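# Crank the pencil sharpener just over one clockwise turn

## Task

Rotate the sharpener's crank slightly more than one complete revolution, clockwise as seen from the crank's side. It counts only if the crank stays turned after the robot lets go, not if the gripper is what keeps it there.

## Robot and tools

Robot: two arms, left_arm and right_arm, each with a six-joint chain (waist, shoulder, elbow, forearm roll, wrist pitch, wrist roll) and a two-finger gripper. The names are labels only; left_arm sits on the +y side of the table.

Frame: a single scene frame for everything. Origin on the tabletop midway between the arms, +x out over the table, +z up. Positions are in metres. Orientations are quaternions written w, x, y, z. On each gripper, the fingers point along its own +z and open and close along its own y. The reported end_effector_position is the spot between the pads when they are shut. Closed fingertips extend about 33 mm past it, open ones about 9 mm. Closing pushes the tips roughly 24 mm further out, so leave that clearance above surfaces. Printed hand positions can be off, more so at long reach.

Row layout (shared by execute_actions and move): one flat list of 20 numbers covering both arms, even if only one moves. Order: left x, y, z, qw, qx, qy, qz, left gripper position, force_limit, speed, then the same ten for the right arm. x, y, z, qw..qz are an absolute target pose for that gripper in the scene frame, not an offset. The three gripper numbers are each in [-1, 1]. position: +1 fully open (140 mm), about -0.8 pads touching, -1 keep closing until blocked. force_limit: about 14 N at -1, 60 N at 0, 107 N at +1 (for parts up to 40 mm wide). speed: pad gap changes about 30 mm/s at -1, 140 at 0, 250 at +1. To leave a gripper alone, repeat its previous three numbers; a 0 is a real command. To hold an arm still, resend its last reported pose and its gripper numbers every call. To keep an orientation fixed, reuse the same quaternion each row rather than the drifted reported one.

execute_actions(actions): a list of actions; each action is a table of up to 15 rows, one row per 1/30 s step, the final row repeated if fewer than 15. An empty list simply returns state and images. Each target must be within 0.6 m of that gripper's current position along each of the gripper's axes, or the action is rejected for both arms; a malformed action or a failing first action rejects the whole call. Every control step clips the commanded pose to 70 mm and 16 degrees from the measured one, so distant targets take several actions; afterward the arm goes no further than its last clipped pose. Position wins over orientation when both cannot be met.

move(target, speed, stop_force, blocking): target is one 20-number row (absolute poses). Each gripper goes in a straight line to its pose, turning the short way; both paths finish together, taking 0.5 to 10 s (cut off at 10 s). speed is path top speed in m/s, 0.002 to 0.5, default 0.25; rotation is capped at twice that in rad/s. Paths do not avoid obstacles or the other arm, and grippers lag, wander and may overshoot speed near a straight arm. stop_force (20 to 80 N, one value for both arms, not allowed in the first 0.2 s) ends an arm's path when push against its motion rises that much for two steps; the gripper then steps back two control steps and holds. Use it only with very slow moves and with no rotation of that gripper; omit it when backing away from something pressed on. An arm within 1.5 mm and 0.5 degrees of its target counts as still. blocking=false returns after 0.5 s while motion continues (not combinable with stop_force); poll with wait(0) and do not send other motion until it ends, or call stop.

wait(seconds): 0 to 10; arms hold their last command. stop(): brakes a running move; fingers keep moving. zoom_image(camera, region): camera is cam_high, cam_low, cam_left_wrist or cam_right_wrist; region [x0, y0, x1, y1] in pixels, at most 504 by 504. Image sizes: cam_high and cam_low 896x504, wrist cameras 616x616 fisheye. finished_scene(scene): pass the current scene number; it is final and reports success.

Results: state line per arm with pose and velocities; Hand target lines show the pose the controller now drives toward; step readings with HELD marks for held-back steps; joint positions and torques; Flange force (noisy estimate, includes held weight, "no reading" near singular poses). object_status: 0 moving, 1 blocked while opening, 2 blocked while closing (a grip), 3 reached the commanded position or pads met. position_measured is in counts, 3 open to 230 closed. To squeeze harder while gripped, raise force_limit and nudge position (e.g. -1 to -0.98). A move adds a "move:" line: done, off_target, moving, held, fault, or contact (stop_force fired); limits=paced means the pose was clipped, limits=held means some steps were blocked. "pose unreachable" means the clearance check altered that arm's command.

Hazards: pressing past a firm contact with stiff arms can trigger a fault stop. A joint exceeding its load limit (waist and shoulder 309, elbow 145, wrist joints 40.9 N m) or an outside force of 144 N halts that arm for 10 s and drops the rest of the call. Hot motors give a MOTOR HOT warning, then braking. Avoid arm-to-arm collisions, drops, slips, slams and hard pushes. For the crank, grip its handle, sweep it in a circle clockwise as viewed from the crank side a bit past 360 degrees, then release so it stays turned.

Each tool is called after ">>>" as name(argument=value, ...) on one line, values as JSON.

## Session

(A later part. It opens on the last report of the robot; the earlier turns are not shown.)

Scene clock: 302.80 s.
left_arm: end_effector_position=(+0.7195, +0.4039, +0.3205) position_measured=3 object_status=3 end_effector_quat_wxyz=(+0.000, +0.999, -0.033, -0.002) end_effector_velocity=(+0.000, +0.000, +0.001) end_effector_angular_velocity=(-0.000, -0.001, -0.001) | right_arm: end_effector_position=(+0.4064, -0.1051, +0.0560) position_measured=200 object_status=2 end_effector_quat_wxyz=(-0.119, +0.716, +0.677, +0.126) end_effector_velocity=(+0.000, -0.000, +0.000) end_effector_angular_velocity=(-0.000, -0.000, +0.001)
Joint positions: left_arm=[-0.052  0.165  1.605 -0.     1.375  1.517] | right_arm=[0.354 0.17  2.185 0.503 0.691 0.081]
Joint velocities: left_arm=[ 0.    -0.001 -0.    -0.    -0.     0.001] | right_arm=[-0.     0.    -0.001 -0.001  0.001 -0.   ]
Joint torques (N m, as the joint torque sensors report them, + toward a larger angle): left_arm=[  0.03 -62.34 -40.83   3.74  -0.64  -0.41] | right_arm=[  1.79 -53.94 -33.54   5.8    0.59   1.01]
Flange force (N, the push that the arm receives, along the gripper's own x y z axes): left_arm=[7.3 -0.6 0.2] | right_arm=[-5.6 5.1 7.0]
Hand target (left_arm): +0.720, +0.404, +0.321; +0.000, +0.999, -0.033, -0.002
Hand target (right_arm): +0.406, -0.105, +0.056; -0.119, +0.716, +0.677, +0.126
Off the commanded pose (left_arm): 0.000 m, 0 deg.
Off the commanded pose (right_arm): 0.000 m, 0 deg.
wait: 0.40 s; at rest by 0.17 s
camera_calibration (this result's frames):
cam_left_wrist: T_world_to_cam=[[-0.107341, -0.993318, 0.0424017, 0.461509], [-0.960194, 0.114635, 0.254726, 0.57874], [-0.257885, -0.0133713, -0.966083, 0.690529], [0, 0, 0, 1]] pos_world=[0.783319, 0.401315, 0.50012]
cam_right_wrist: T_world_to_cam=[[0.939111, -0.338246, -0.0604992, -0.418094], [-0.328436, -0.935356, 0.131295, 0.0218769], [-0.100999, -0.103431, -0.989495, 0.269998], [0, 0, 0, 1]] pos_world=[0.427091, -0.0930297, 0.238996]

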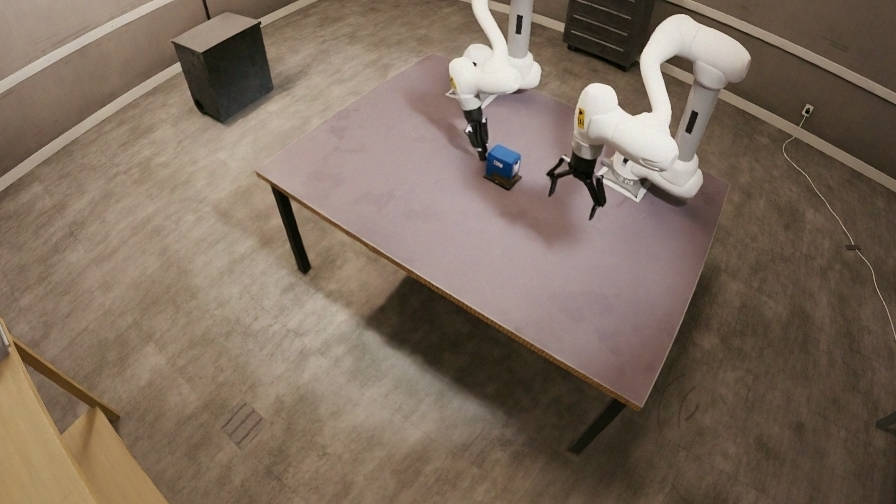

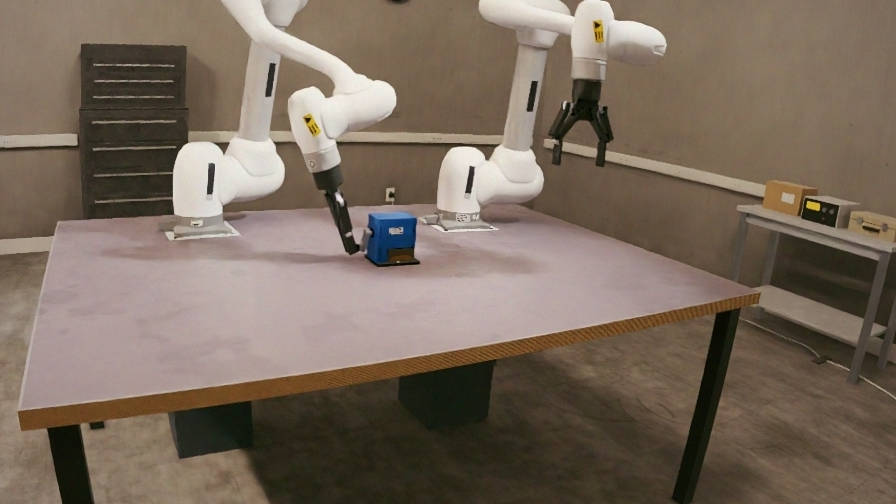

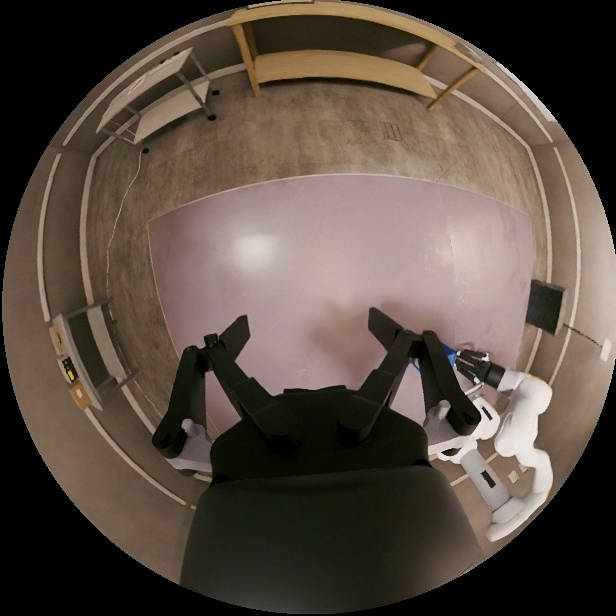

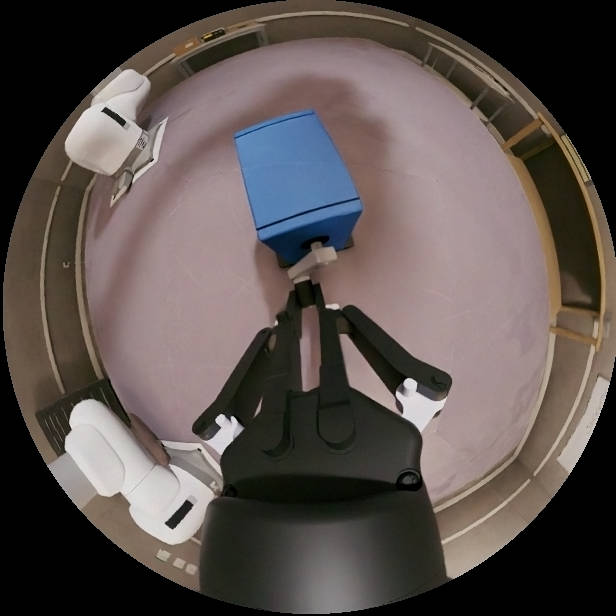

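>>> execute_actions(actions=[[
[0.7195,0.4039,0.3205,0.0,0.999,-0.033,-0.002,1,0,0, 0.40582,-0.10512,0.05642,-0.11931,0.71553,0.67665,0.12617,-1,-0.5,-1],
[0.7195,0.4039,0.3205,0.0,0.999,-0.033,-0.002,1,0,0, 0.40459,-0.10520,0.05717,-0.11931,0.71553,0.67665,0.12617,-1,-0.5,-1],
[0.7195,0.4039,0.3205,0.0,0.999,-0.033,-0.002,1,0,0, 0.40278,-0.10518,0.05837,-0.11931,0.71553,0.67665,0.12617,-1,-0.5,-1],
[0.7195,0.4039,0.3205,0.0,0.999,-0.033,-0.002,1,0,0, 0.40044,-0.10512,0.06008,-0.11931,0.71553,0.67665,0.12617,-1,-0.5,-1],
[0.7195,0.4039,0.3205,0.0,0.999,-0.033,-0.002,1,0,0, 0.39766,-0.10504,0.06238,-0.11931,0.71553,0.67665,0.12617,-1,-0.5,-1],
[0.7195,0.4039,0.3205,0.0,0.999,-0.033,-0.002,1,0,0, 0.39454,-0.10495,0.06540,-0.11931,0.71553,0.67665,0.12617,-1,-0.5,-1],
[0.7195,0.4039,0.3205,0.0,0.999,-0.033,-0.002,1,0,0, 0.39168,-0.10488,0.06865,-0.11931,0.71553,0.67665,0.12617,-1,-0.5,-1],
[0.7195,0.4039,0.3205,0.0,0.999,-0.033,-0.002,1,0,0, 0.38909,-0.10481,0.07213,-0.11931,0.71553,0.67665,0.12617,-1,-0.5,-1],
[0.7195,0.4039,0.3205,0.0,0.999,-0.033,-0.002,1,0,0, 0.38680,-0.10475,0.07581,-0.11931,0.71553,0.67665,0.12617,-1,-0.5,-1],
[0.7195,0.4039,0.3205,0.0,0.999,-0.033,-0.002,1,0,0, 0.38481,-0.10471,0.07967,-0.11931,0.71553,0.67665,0.12617,-1,-0.5,-1],
[0.7195,0.4039,0.3205,0.0,0.999,-0.033,-0.002,1,0,0, 0.38315,-0.10467,0.08367,-0.11931,0.71553,0.67665,0.12617,-1,-0.5,-1],
[0.7195,0.4039,0.3205,0.0,0.999,-0.033,-0.002,1,0,0, 0.38182,-0.10465,0.08780,-0.11931,0.71553,0.67665,0.12617,-1,-0.5,-1],
[0.7195,0.4039,0.3205,0.0,0.999,-0.033,-0.002,1,0,0, 0.38083,-0.10464,0.09203,-0.11931,0.71553,0.67665,0.12617,-1,-0.5,-1],
[0.7195,0.4039,0.3205,0.0,0.999,-0.033,-0.002,1,0,0, 0.38019,-0.10464,0.09631,-0.11931,0.71553,0.67665,0.12617,-1,-0.5,-1],
[0.7195,0.4039,0.3205,0.0,0.999,-0.033,-0.002,1,0,0, 0.37990,-0.10464,0.10064,-0.11931,0.71553,0.67665,0.12617,-1,-0.5,-1]
],[
[0.7195,0.4039,0.3205,0.0,0.999,-0.033,-0.002,1,0,0, 0.37996,-0.10466,0.10498,-0.11931,0.71553,0.67665,0.12617,-1,-0.5,-1],
[0.7195,0.4039,0.3205,0.0,0.999,-0.033,-0.002,1,0,0, 0.38038,-0.10469,0.10929,-0.11931,0.71553,0.67665,0.12617,-1,-0.5,-1],
[0.7195,0.4039,0.3205,0.0,0.999,-0.033,-0.002,1,0,0, 0.38116,-0.10473,0.11356,-0.11931,0.71553,0.67665,0.12617,-1,-0.5,-1],
[0.7195,0.4039,0.3205,0.0,0.999,-0.033,-0.002,1,0,0, 0.38227,-0.10478,0.11775,-0.11931,0.71553,0.67665,0.12617,-1,-0.5,-1],
[0.7195,0.4039,0.3205,0.0,0.999,-0.033,-0.002,1,0,0, 0.38373,-0.10485,0.12184,-0.11931,0.71553,0.67665,0.12617,-1,-0.5,-1],
[0.7195,0.4039,0.3205,0.0,0.999,-0.033,-0.002,1,0,0, 0.38552,-0.10491,0.12579,-0.11931,0.71553,0.67665,0.12617,-1,-0.5,-1],
[0.7195,0.4039,0.3205,0.0,0.999,-0.033,-0.002,1,0,0, 0.38762,-0.10500,0.12958,-0.11931,0.71553,0.67665,0.12617,-1,-0.5,-1],
[0.7195,0.4039,0.3205,0.0,0.999,-0.033,-0.002,1,0,0, 0.39002,-0.10508,0.13319,-0.11931,0.71553,0.67665,0.12617,-1,-0.5,-1],
[0.7195,0.4039,0.3205,0.0,0.999,-0.033,-0.002,1,0,0, 0.39271,-0.10519,0.13659,-0.11931,0.71553,0.67665,0.12617,-1,-0.5,-1],
[0.7195,0.4039,0.3205,0.0,0.999,-0.033,-0.002,1,0,0, 0.39568,-0.10529,0.13976,-0.11931,0.71553,0.67665,0.12617,-1,-0.5,-1],
[0.7195,0.4039,0.3205,0.0,0.999,-0.033,-0.002,1,0,0, 0.39889,-0.10540,0.14267,-0.11931,0.71553,0.67665,0.12617,-1,-0.5,-1],
[0.7195,0.4039,0.3205,0.0,0.999,-0.033,-0.002,1,0,0, 0.40232,-0.10552,0.14531,-0.11931,0.71553,0.67665,0.12617,-1,-0.5,-1],
[0.7195,0.4039,0.3205,0.0,0.999,-0.033,-0.002,1,0,0, 0.40597,-0.10564,0.14766,-0.11931,0.71553,0.67665,0.12617,-1,-0.5,-1],
[0.7195,0.4039,0.3205,0.0,0.999,-0.033,-0.002,1,0,0, 0.40979,-0.10577,0.14971,-0.11931,0.71553,0.67665,0.12617,-1,-0.5,-1],
[0.7195,0.4039,0.3205,0.0,0.999,-0.033,-0.002,1,0,0, 0.41376,-0.10590,0.15144,-0.11931,0.71553,0.67665,0.12617,-1,-0.5,-1]
],[
[0.7195,0.4039,0.3205,0.0,0.999,-0.033,-0.002,1,0,0, 0.41787,-0.10603,0.15284,-0.11931,0.71553,0.67665,0.12617,-1,-0.5,-1],
[0.7195,0.4039,0.3205,0.0,0.999,-0.033,-0.002,1,0,0, 0.42207,-0.10617,0.15389,-0.11931,0.71553,0.67665,0.12617,-1,-0.5,-1],
[0.7195,0.4039,0.3205,0.0,0.999,-0.033,-0.002,1,0,0, 0.42635,-0.10630,0.15460,-0.11931,0.71553,0.67665,0.12617,-1,-0.5,-1],
[0.7195,0.4039,0.3205,0.0,0.999,-0.033,-0.002,1,0,0, 0.43067,-0.10643,0.15496,-0.11931,0.71553,0.67665,0.12617,-1,-0.5,-1],
[0.7195,0.4039,0.3205,0.0,0.999,-0.033,-0.002,1,0,0, 0.43501,-0.10657,0.15496,-0.11931,0.71553,0.67665,0.12617,-1,-0.5,-1],
[0.7195,0.4039,0.3205,0.0,0.999,-0.033,-0.002,1,0,0, 0.43932,-0.10670,0.15460,-0.11931,0.71553,0.67665,0.12617,-1,-0.5,-1],
[0.7195,0.4039,0.3205,0.0,0.999,-0.033,-0.002,1,0,0, 0.44360,-0.10683,0.15390,-0.11931,0.71553,0.67665,0.12617,-1,-0.5,-1],
[0.7195,0.4039,0.3205,0.0,0.999,-0.033,-0.002,1,0,0, 0.44780,-0.10696,0.15284,-0.11931,0.71553,0.67665,0.12617,-1,-0.5,-1],
[0.7195,0.4039,0.3205,0.0,0.999,-0.033,-0.002,1,0,0, 0.45124,-0.10706,0.15170,-0.11931,0.71553,0.67665,0.12617,-1,-0.5,-1],
[0.7195,0.4039,0.3205,0.0,0.999,-0.033,-0.002,1,0,0, 0.45392,-0.10713,0.15063,-0.11931,0.71553,0.67665,0.12617,-1,-0.5,-1],
[0.7195,0.4039,0.3205,0.0,0.999,-0.033,-0.002,1,0,0, 0.45590,-0.10720,0.14972,-0.11931,0.71553,0.67665,0.12617,-1,-0.5,-1],
[0.7195,0.4039,0.3205,0.0,0.999,-0.033,-0.002,1,0,0, 0.45718,-0.10724,0.14907,-0.11931,0.71553,0.67665,0.12617,-1,-0.5,-1],
[0.7195,0.4039,0.3205,0.0,0.999,-0.033,-0.002,1,0,0, 0.45783,-0.10725,0.14874,-0.11931,0.71553,0.67665,0.12617,-1,-0.5,-1]
]])

Scene clock: 347.07 s.
left_arm: end_effector_position=(+0.7195, +0.4039, +0.3205) position_measured=3 object_status=3 end_effector_quat_wxyz=(+0.000, +0.999, -0.033, -0.002) end_effector_velocity=(+0.000, -0.000, -0.001) end_effector_angular_velocity=(-0.000, +0.002, +0.000) | right_arm: end_effector_position=(+0.4576, -0.1072, +0.1488) position_measured=200 object_status=2 end_effector_quat_wxyz=(-0.119, +0.716, +0.677, +0.126) end_effector_velocity=(+0.006, +0.001, -0.002) end_effector_angular_velocity=(+0.001, -0.004, +0.002)
Joint positions: left_arm=[-0.052  0.165  1.605 -0.     1.375  1.517] | right_arm=[0.314 0.127 2.024 0.414 0.889 0.17 ]
Joint velocities: left_arm=[-0.     0.002  0.    -0.001 -0.001 -0.   ] | right_arm=[-0.003  0.008 -0.006  0.002 -0.004 -0.008]
Joint torques (N m, as the joint torque sensors report them, + toward a larger angle): left_arm=[ -0.3  -61.81 -40.5    3.79  -0.64  -0.29] | right_arm=[ -1.2  -57.78 -35.4    4.17   0.06   0.71]
Flange force (N, the push that the arm receives, along the gripper's own x y z axes): left_arm=[7.7 -0.8 0.0] | right_arm=[5.7 1.3 4.3]
Flange force at the end of the 1st action (N, along the gripper's axes at the end of the call): left_arm=[3.6 -1.7 0.7] | right_arm=[-1.6 2.0 9.2]
Flange force at the end of the 2nd action (N, along the gripper's axes at the end of the call): left_arm=[9.6 -1.4 1.3] | right_arm=[1.9 -6.6 3.7]
Hand target (left_arm): +0.720, +0.404, +0.321; +0.000, +0.999, -0.033, -0.002
Hand target (right_arm): +0.458, -0.107, +0.149; -0.119, +0.716, +0.677, +0.126
Off the commanded pose (left_arm): 0.000 m, 0 deg.
Off the commanded pose (right_arm): 0.000 m, 0 deg.
Step readings (end_effector_position; steps 1 to 15: 1st action; 16 to 30: 2nd action; 31 to 45: 3rd action):
0: left_arm (+0.7195, +0.4039, +0.3205) | right_arm (+0.4064, -0.1051, +0.0560)
1: left_arm (+0.7195, +0.4039, +0.3205) | right_arm (+0.4064, -0.1051, +0.0561)
2: left_arm (+0.7195, +0.4039, +0.3205) | right_arm (+0.4060, -0.1051, +0.0563)
4: left_arm (+0.7195, +0.4039, +0.3205) | right_arm (+0.4037, -0.1052, +0.0577)
8: left_arm (+0.7195, +0.4039, +0.3205) | right_arm (+0.3942, -0.1050, +0.0658)
15: left_arm (+0.7195, +0.4039, +0.3205) | right_arm (+0.3807, -0.1048, +0.0924)
16: left_arm (+0.7195, +0.4039, +0.3205) | right_arm (+0.3801, -0.1048, +0.0968)
17: left_arm (+0.7195, +0.4039, +0.3205) | right_arm (+0.3799, -0.1048, +0.1013)
19: left_arm (+0.7195, +0.4039, +0.3205) | right_arm (+0.3806, -0.1047, +0.1103)
23: left_arm (+0.7195, +0.4039, +0.3205) | right_arm (+0.3862, -0.1049, +0.1269)
30: left_arm (+0.7195, +0.4039, +0.3205) | right_arm (+0.4071, -0.1057, +0.1483)
31: left_arm (+0.7195, +0.4039, +0.3205) | right_arm (+0.4110, -0.1058, +0.1502)
32: left_arm (+0.7195, +0.4039, +0.3205) | right_arm (+0.4150, -0.1060, +0.1518)
34: left_arm (+0.7195, +0.4039, +0.3205) | right_arm (+0.4233, -0.1063, +0.1541)
38: left_arm (+0.7195, +0.4039, +0.3205) | right_arm (+0.4402, -0.1069, +0.1543)
45: end_effector_position above
camera_calibration (this result's frames):
cam_left_wrist: T_world_to_cam=[[-0.107341, -0.993318, 0.0424017, 0.461509], [-0.960194, 0.114635, 0.254726, 0.57874], [-0.257885, -0.0133713, -0.966083, 0.690529], [0, 0, 0, 1]] pos_world=[0.783319, 0.401315, 0.50012]
cam_right_wrist: T_world_to_cam=[[0.93911, -0.338221, -0.0606523, -0.46122], [-0.328355, -0.93533, 0.131682, 0.024403], [-0.101267, -0.103748, -0.989435, 0.366765], [0, 0, 0, 1]] pos_world=[0.478291, -0.0951182, 0.331702]

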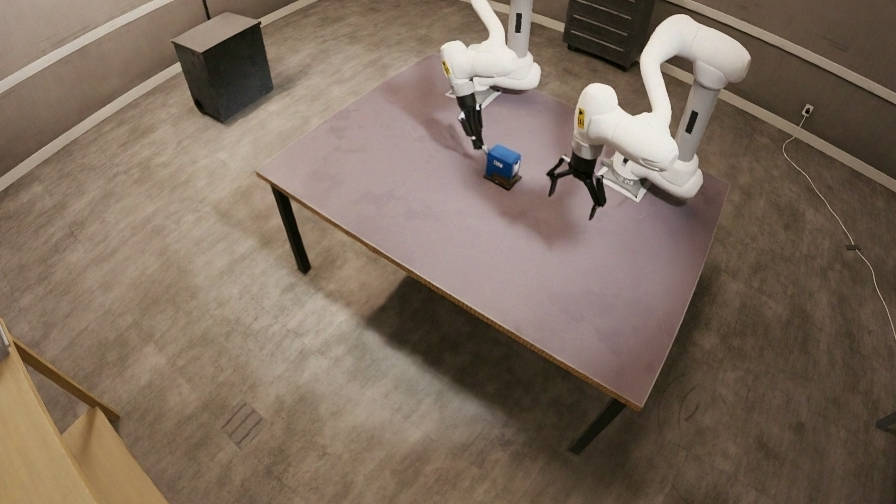

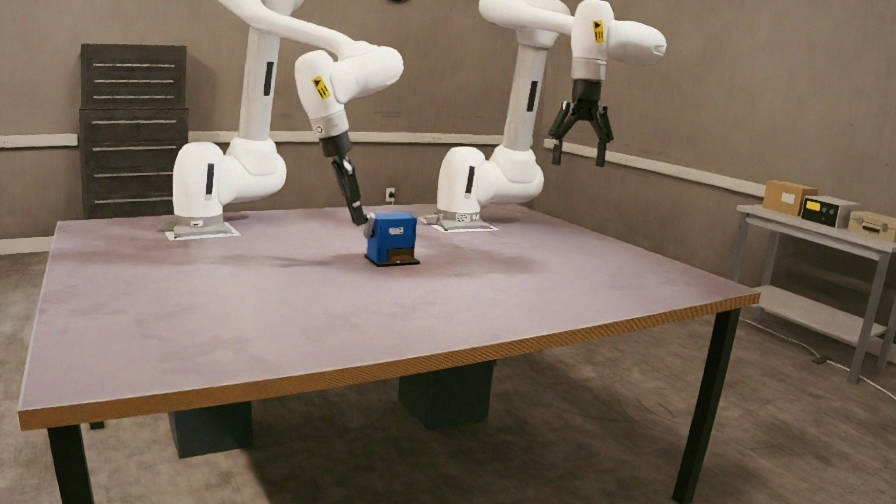

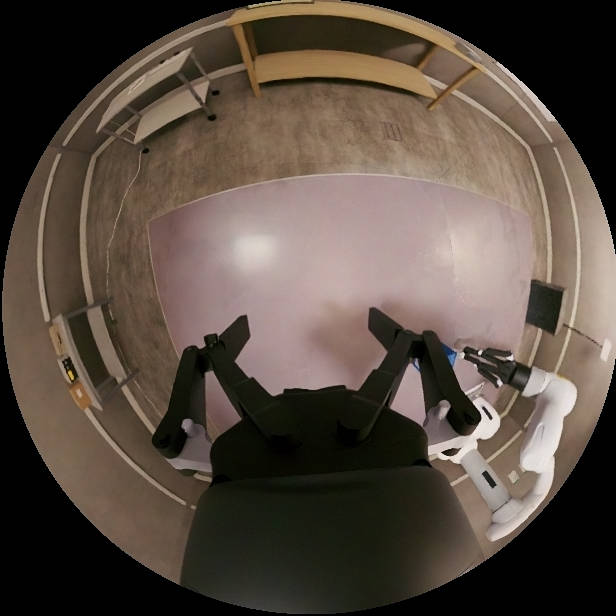

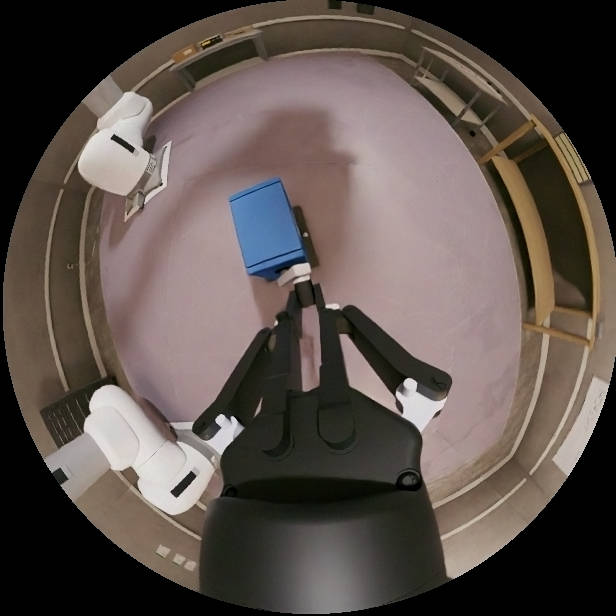

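>>> execute_actions(actions=[[
[0.7195,0.4039,0.3205,0.0,0.999,-0.033,-0.002,1,0,0, 0.45783,-0.10725,0.14874,-0.11931,0.71553,0.67665,0.12617,-0.2,-0.5,0.5],
[0.7195,0.4039,0.3205,0.0,0.999,-0.033,-0.002,1,0,0, 0.45783,-0.10725,0.14874,-0.11931,0.71553,0.67665,0.12617,-0.2,-0.5,0.5],
[0.7195,0.4039,0.3205,0.0,0.999,-0.033,-0.002,1,0,0, 0.45783,-0.10725,0.14874,-0.11931,0.71553,0.67665,0.12617,-0.2,-0.5,0.5],
[0.7195,0.4039,0.3205,0.0,0.999,-0.033,-0.002,1,0,0, 0.45783,-0.10760,0.14970,-0.11931,0.71553,0.67665,0.12617,-0.2,-0.5,0.5],
[0.7195,0.4039,0.3205,0.0,0.999,-0.033,-0.002,1,0,0, 0.45780,-0.10870,0.15270,-0.11931,0.71553,0.67665,0.12617,-0.2,-0.5,0.5],
[0.7195,0.4039,0.3205,0.0,0.999,-0.033,-0.002,1,0,0, 0.45770,-0.11030,0.15720,-0.11931,0.71553,0.67665,0.12617,-0.2,-0.5,0.5],
[0.7195,0.4039,0.3205,0.0,0.999,-0.033,-0.002,1,0,0, 0.45760,-0.11240,0.16290,-0.11931,0.71553,0.67665,0.12617,-0.2,-0.5,0.5],
[0.7195,0.4039,0.3205,0.0,0.999,-0.033,-0.002,1,0,0, 0.45750,-0.11470,0.16940,-0.11931,0.71553,0.67665,0.12617,-0.2,-0.5,0.5],
[0.7195,0.4039,0.3205,0.0,0.999,-0.033,-0.002,1,0,0, 0.45730,-0.11710,0.17600,-0.11931,0.71553,0.67665,0.12617,-0.2,-0.5,0.5],
[0.7195,0.4039,0.3205,0.0,0.999,-0.033,-0.002,1,0,0, 0.45720,-0.11940,0.18220,-0.11931,0.71553,0.67665,0.12617,-0.2,-0.5,0.5],
[0.7195,0.4039,0.3205,0.0,0.999,-0.033,-0.002,1,0,0, 0.45710,-0.12140,0.18770,-0.11931,0.71553,0.67665,0.12617,-0.2,-0.5,0.5],
[0.7195,0.4039,0.3205,0.0,0.999,-0.033,-0.002,1,0,0, 0.45700,-0.12290,0.19200,-0.11931,0.71553,0.67665,0.12617,-0.2,-0.5,0.5],
[0.7195,0.4039,0.3205,0.0,0.999,-0.033,-0.002,1,0,0, 0.45690,-0.12390,0.19480,-0.11931,0.71553,0.67665,0.12617,-0.2,-0.5,0.5],
[0.7195,0.4039,0.3205,0.0,0.999,-0.033,-0.002,1,0,0, 0.45690,-0.12430,0.19580,-0.11931,0.71553,0.67665,0.12617,-0.2,-0.5,0.5]
]])

Scene clock: 356.13 s.
left_arm: end_effector_position=(+0.7195, +0.4039, +0.3205) position_measured=3 object_status=3 end_effector_quat_wxyz=(+0.000, +0.999, -0.033, -0.002) end_effector_velocity=(+0.001, -0.000, -0.001) end_effector_angular_velocity=(-0.000, +0.000, +0.000) | right_arm: end_effector_position=(+0.4571, -0.1239, +0.1949) position_measured=154 object_status=3 end_effector_quat_wxyz=(-0.119, +0.716, +0.677, +0.126) end_effector_velocity=(+0.001, -0.016, +0.045) end_effector_angular_velocity=(+0.000, -0.001, +0.003)
Joint positions: left_arm=[-0.052  0.165  1.605 -0.     1.375  1.517] | right_arm=[0.286 0.073 1.988 0.391 0.979 0.185]
Joint velocities: left_arm=[-0.     0.001  0.    -0.    -0.001 -0.   ] | right_arm=[-0.029 -0.045 -0.041 -0.019  0.09   0.008]
Joint torques (N m, as the joint torque sensors report them, + toward a larger angle): left_arm=[ -0.27 -63.03 -40.64   3.79  -0.62  -0.47] | right_arm=[ -4.22 -35.19 -30.39   3.58   0.18   1.07]
Flange force (N, the push that the arm receives, along the gripper's own x y z axes): left_arm=[9.6 -0.9 0.8] | right_arm=[9.3 4.9 7.1]
Hand target (left_arm): +0.720, +0.404, +0.321; +0.000, +0.999, -0.033, -0.002
Hand target (right_arm): +0.457, -0.124, +0.196; -0.119, +0.716, +0.677, +0.126
Off the commanded pose (left_arm): 0.000 m, 0 deg.
Off the commanded pose (right_arm): 0.001 m, 0 deg.
Step readings (end_effector_position):
0: left_arm (+0.7195, +0.4039, +0.3205) | right_arm (+0.4578, -0.1072, +0.1488)
1: left_arm (+0.7195, +0.4039, +0.3205) | right_arm (+0.4578, -0.1072, +0.1488)
2: left_arm (+0.7195, +0.4039, +0.3205) | right_arm (+0.4579, -0.1072, +0.1488)
4: left_arm (+0.7195, +0.4039, +0.3205) | right_arm (+0.4579, -0.1072, +0.1488)
8: left_arm (+0.7195, +0.4039, +0.3205) | right_arm (+0.4577, -0.1110, +0.1588)
15: end_effector_position above
camera_calibration (this result's frames):
cam_left_wrist: T_world_to_cam=[[-0.107341, -0.993318, 0.0424017, 0.461509], [-0.960194, 0.114635, 0.254726, 0.57874], [-0.257885, -0.0133714, -0.966083, 0.690529], [0, 0, 0, 1]] pos_world=[0.783319, 0.401315, 0.50012]
cam_right_wrist: T_world_to_cam=[[0.939059, -0.338483, -0.0599763, -0.463678], [-0.32875, -0.935279, 0.131059, 0.00292715], [-0.100456, -0.103355, -0.989559, 0.410311], [0, 0, 0, 1]] pos_world=[0.477602, -0.111802, 0.377834]

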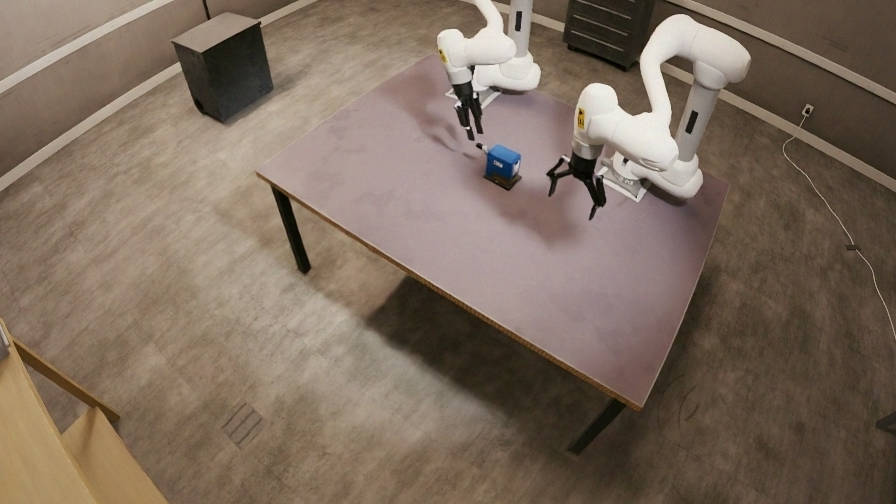

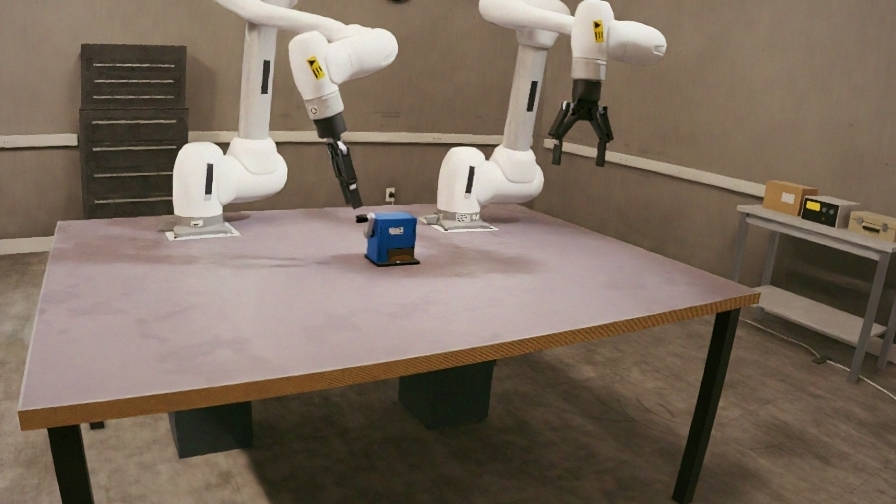

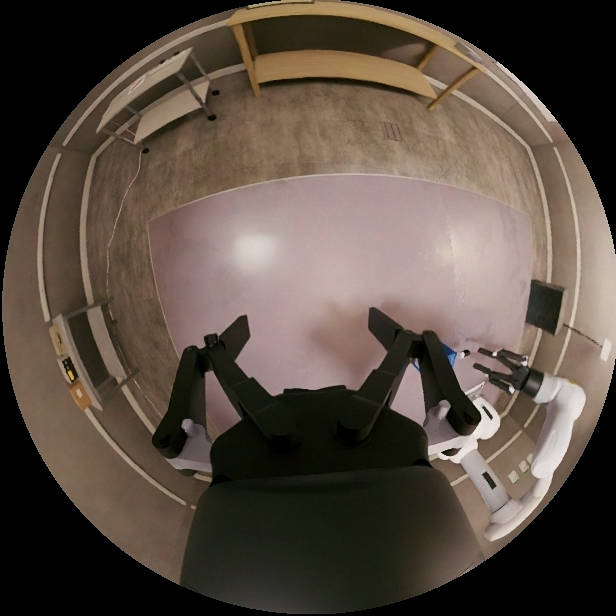

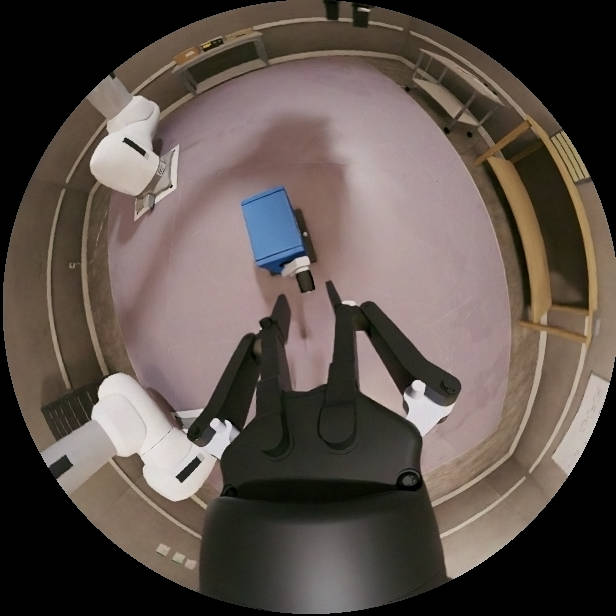

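Let me confirm the crank stays put.

>>> execute_actions(actions=[])

>>> zoom_image(camera="cam_right_wrist", region=[230, 180, 350, 310])

>>> zoom_image(camera="cam_low", region=[330, 180, 430, 275])

Scene clock: 358.40 s.
left_arm: end_effector_position=(+0.7195, +0.4039, +0.3205) position_measured=3 object_status=3 end_effector_quat_wxyz=(+0.000, +0.999, -0.033, -0.002) end_effector_velocity=(-0.000, +0.000, -0.000) end_effector_angular_velocity=(-0.000, +0.000, -0.001) | right_arm: end_effector_position=(+0.4569, -0.1243, +0.1958) position_measured=154 object_status=3 end_effector_quat_wxyz=(-0.119, +0.716, +0.677, +0.126) end_effector_velocity=(-0.000, -0.000, -0.000) end_effector_angular_velocity=(+0.001, +0.002, -0.002)
Joint positions: left_arm=[-0.052  0.165  1.605 -0.     1.375  1.517] | right_arm=[0.285 0.072 1.987 0.391 0.982 0.185]
Joint velocities: left_arm=[ 0.    -0.     0.    -0.     0.     0.001] | right_arm=[-0.001  0.     0.     0.001  0.001  0.001]
Joint torques (N m, as the joint torque sensors report them, + toward a larger angle): left_arm=[ -0.29 -62.92 -40.94   3.79  -0.59  -0.28] | right_arm=[ -3.13 -50.15 -39.07   4.2   -0.39   0.89]
Flange force (N, the push that the arm receives, along the gripper's own x y z axes): left_arm=[8.1 -0.8 0.8] | right_arm=[3.6 3.4 7.5]
Hand target (left_arm): +0.720, +0.404, +0.321; +0.000, +0.999, -0.033, -0.002
Hand target (right_arm): +0.457, -0.124, +0.196; -0.119, +0.716, +0.677, +0.126
Off the commanded pose (left_arm): 0.000 m, 0 deg.
Off the commanded pose (right_arm): 0.000 m, 0 deg.
camera_calibration (this result's frames):
cam_left_wrist: T_world_to_cam=[[-0.107341, -0.993318, 0.0424018, 0.461509], [-0.960194, 0.114635, 0.254726, 0.57874], [-0.257885, -0.0133714, -0.966083, 0.690529], [0, 0, 0, 1]] pos_world=[0.783319, 0.401315, 0.50012]
cam_right_wrist: T_world_to_cam=[[0.939069, -0.338372, -0.0604503, -0.463544], [-0.328553, -0.935297, 0.131429, 0.00216254], [-0.101011, -0.103559, -0.989481, 0.411354], [0, 0, 0, 1]] pos_world=[0.477561, -0.112228, 0.378721]

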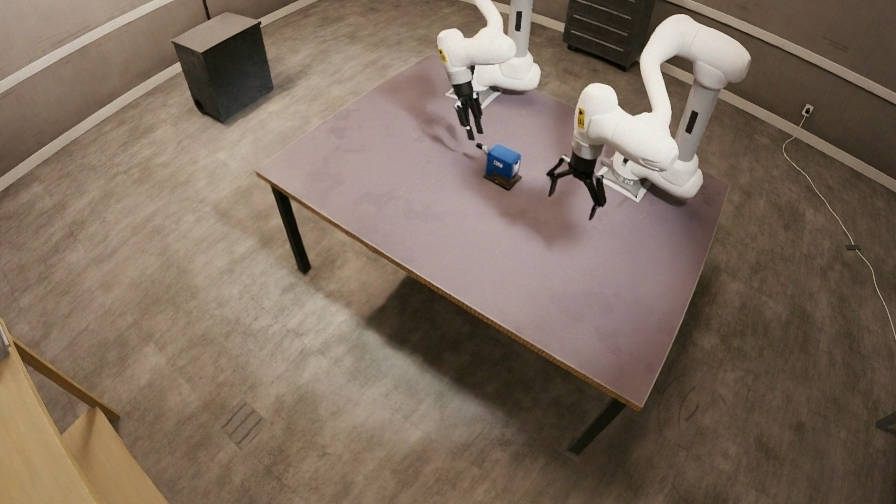

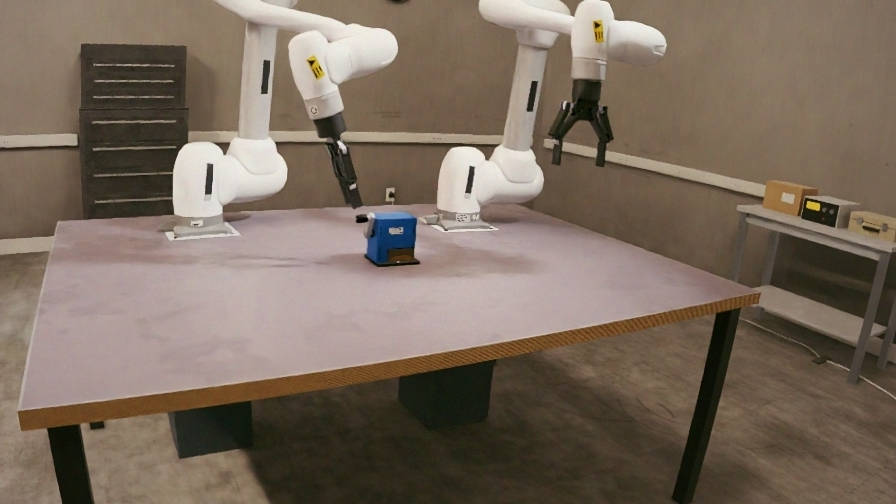

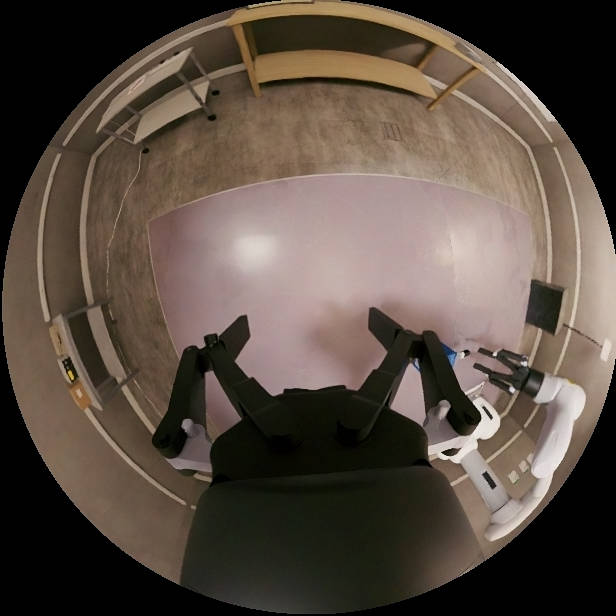

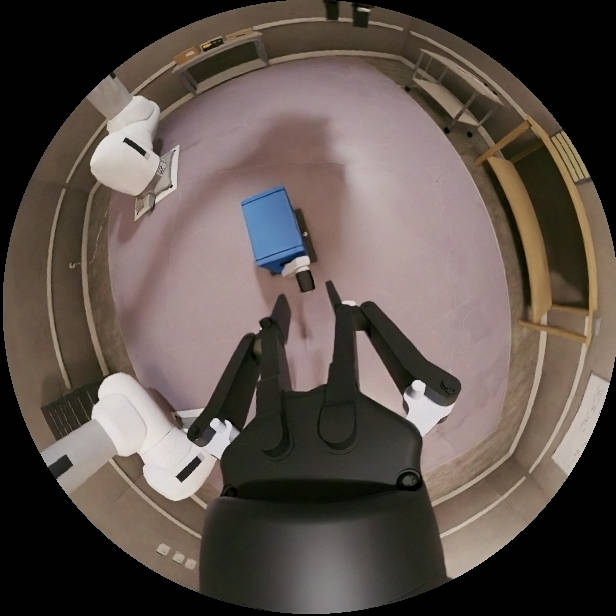

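Region (230, 180, 350, 310) of cam_right_wrist's 616x616 image, scaled by 3.877, with more detail than that image has; it fills the left 465 columns of this view, and the rest is white.

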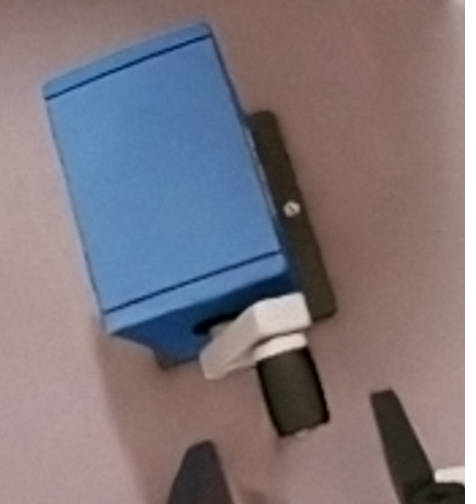

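Region (330, 180, 430, 275) of cam_low's 896x504 image, scaled by 5.040, with more detail than that image has; it fills the top 479 rows of this view, and the rest is white.

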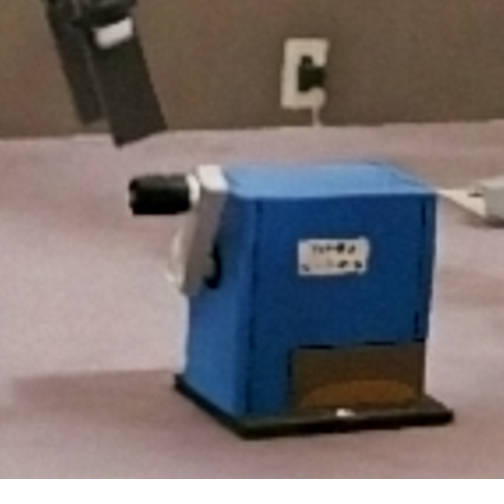

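The crank is holding at about 28° past one full turn, with the gripper clear of it.

>>> finished_scene(scene=1)

The scene is finished: the task was done.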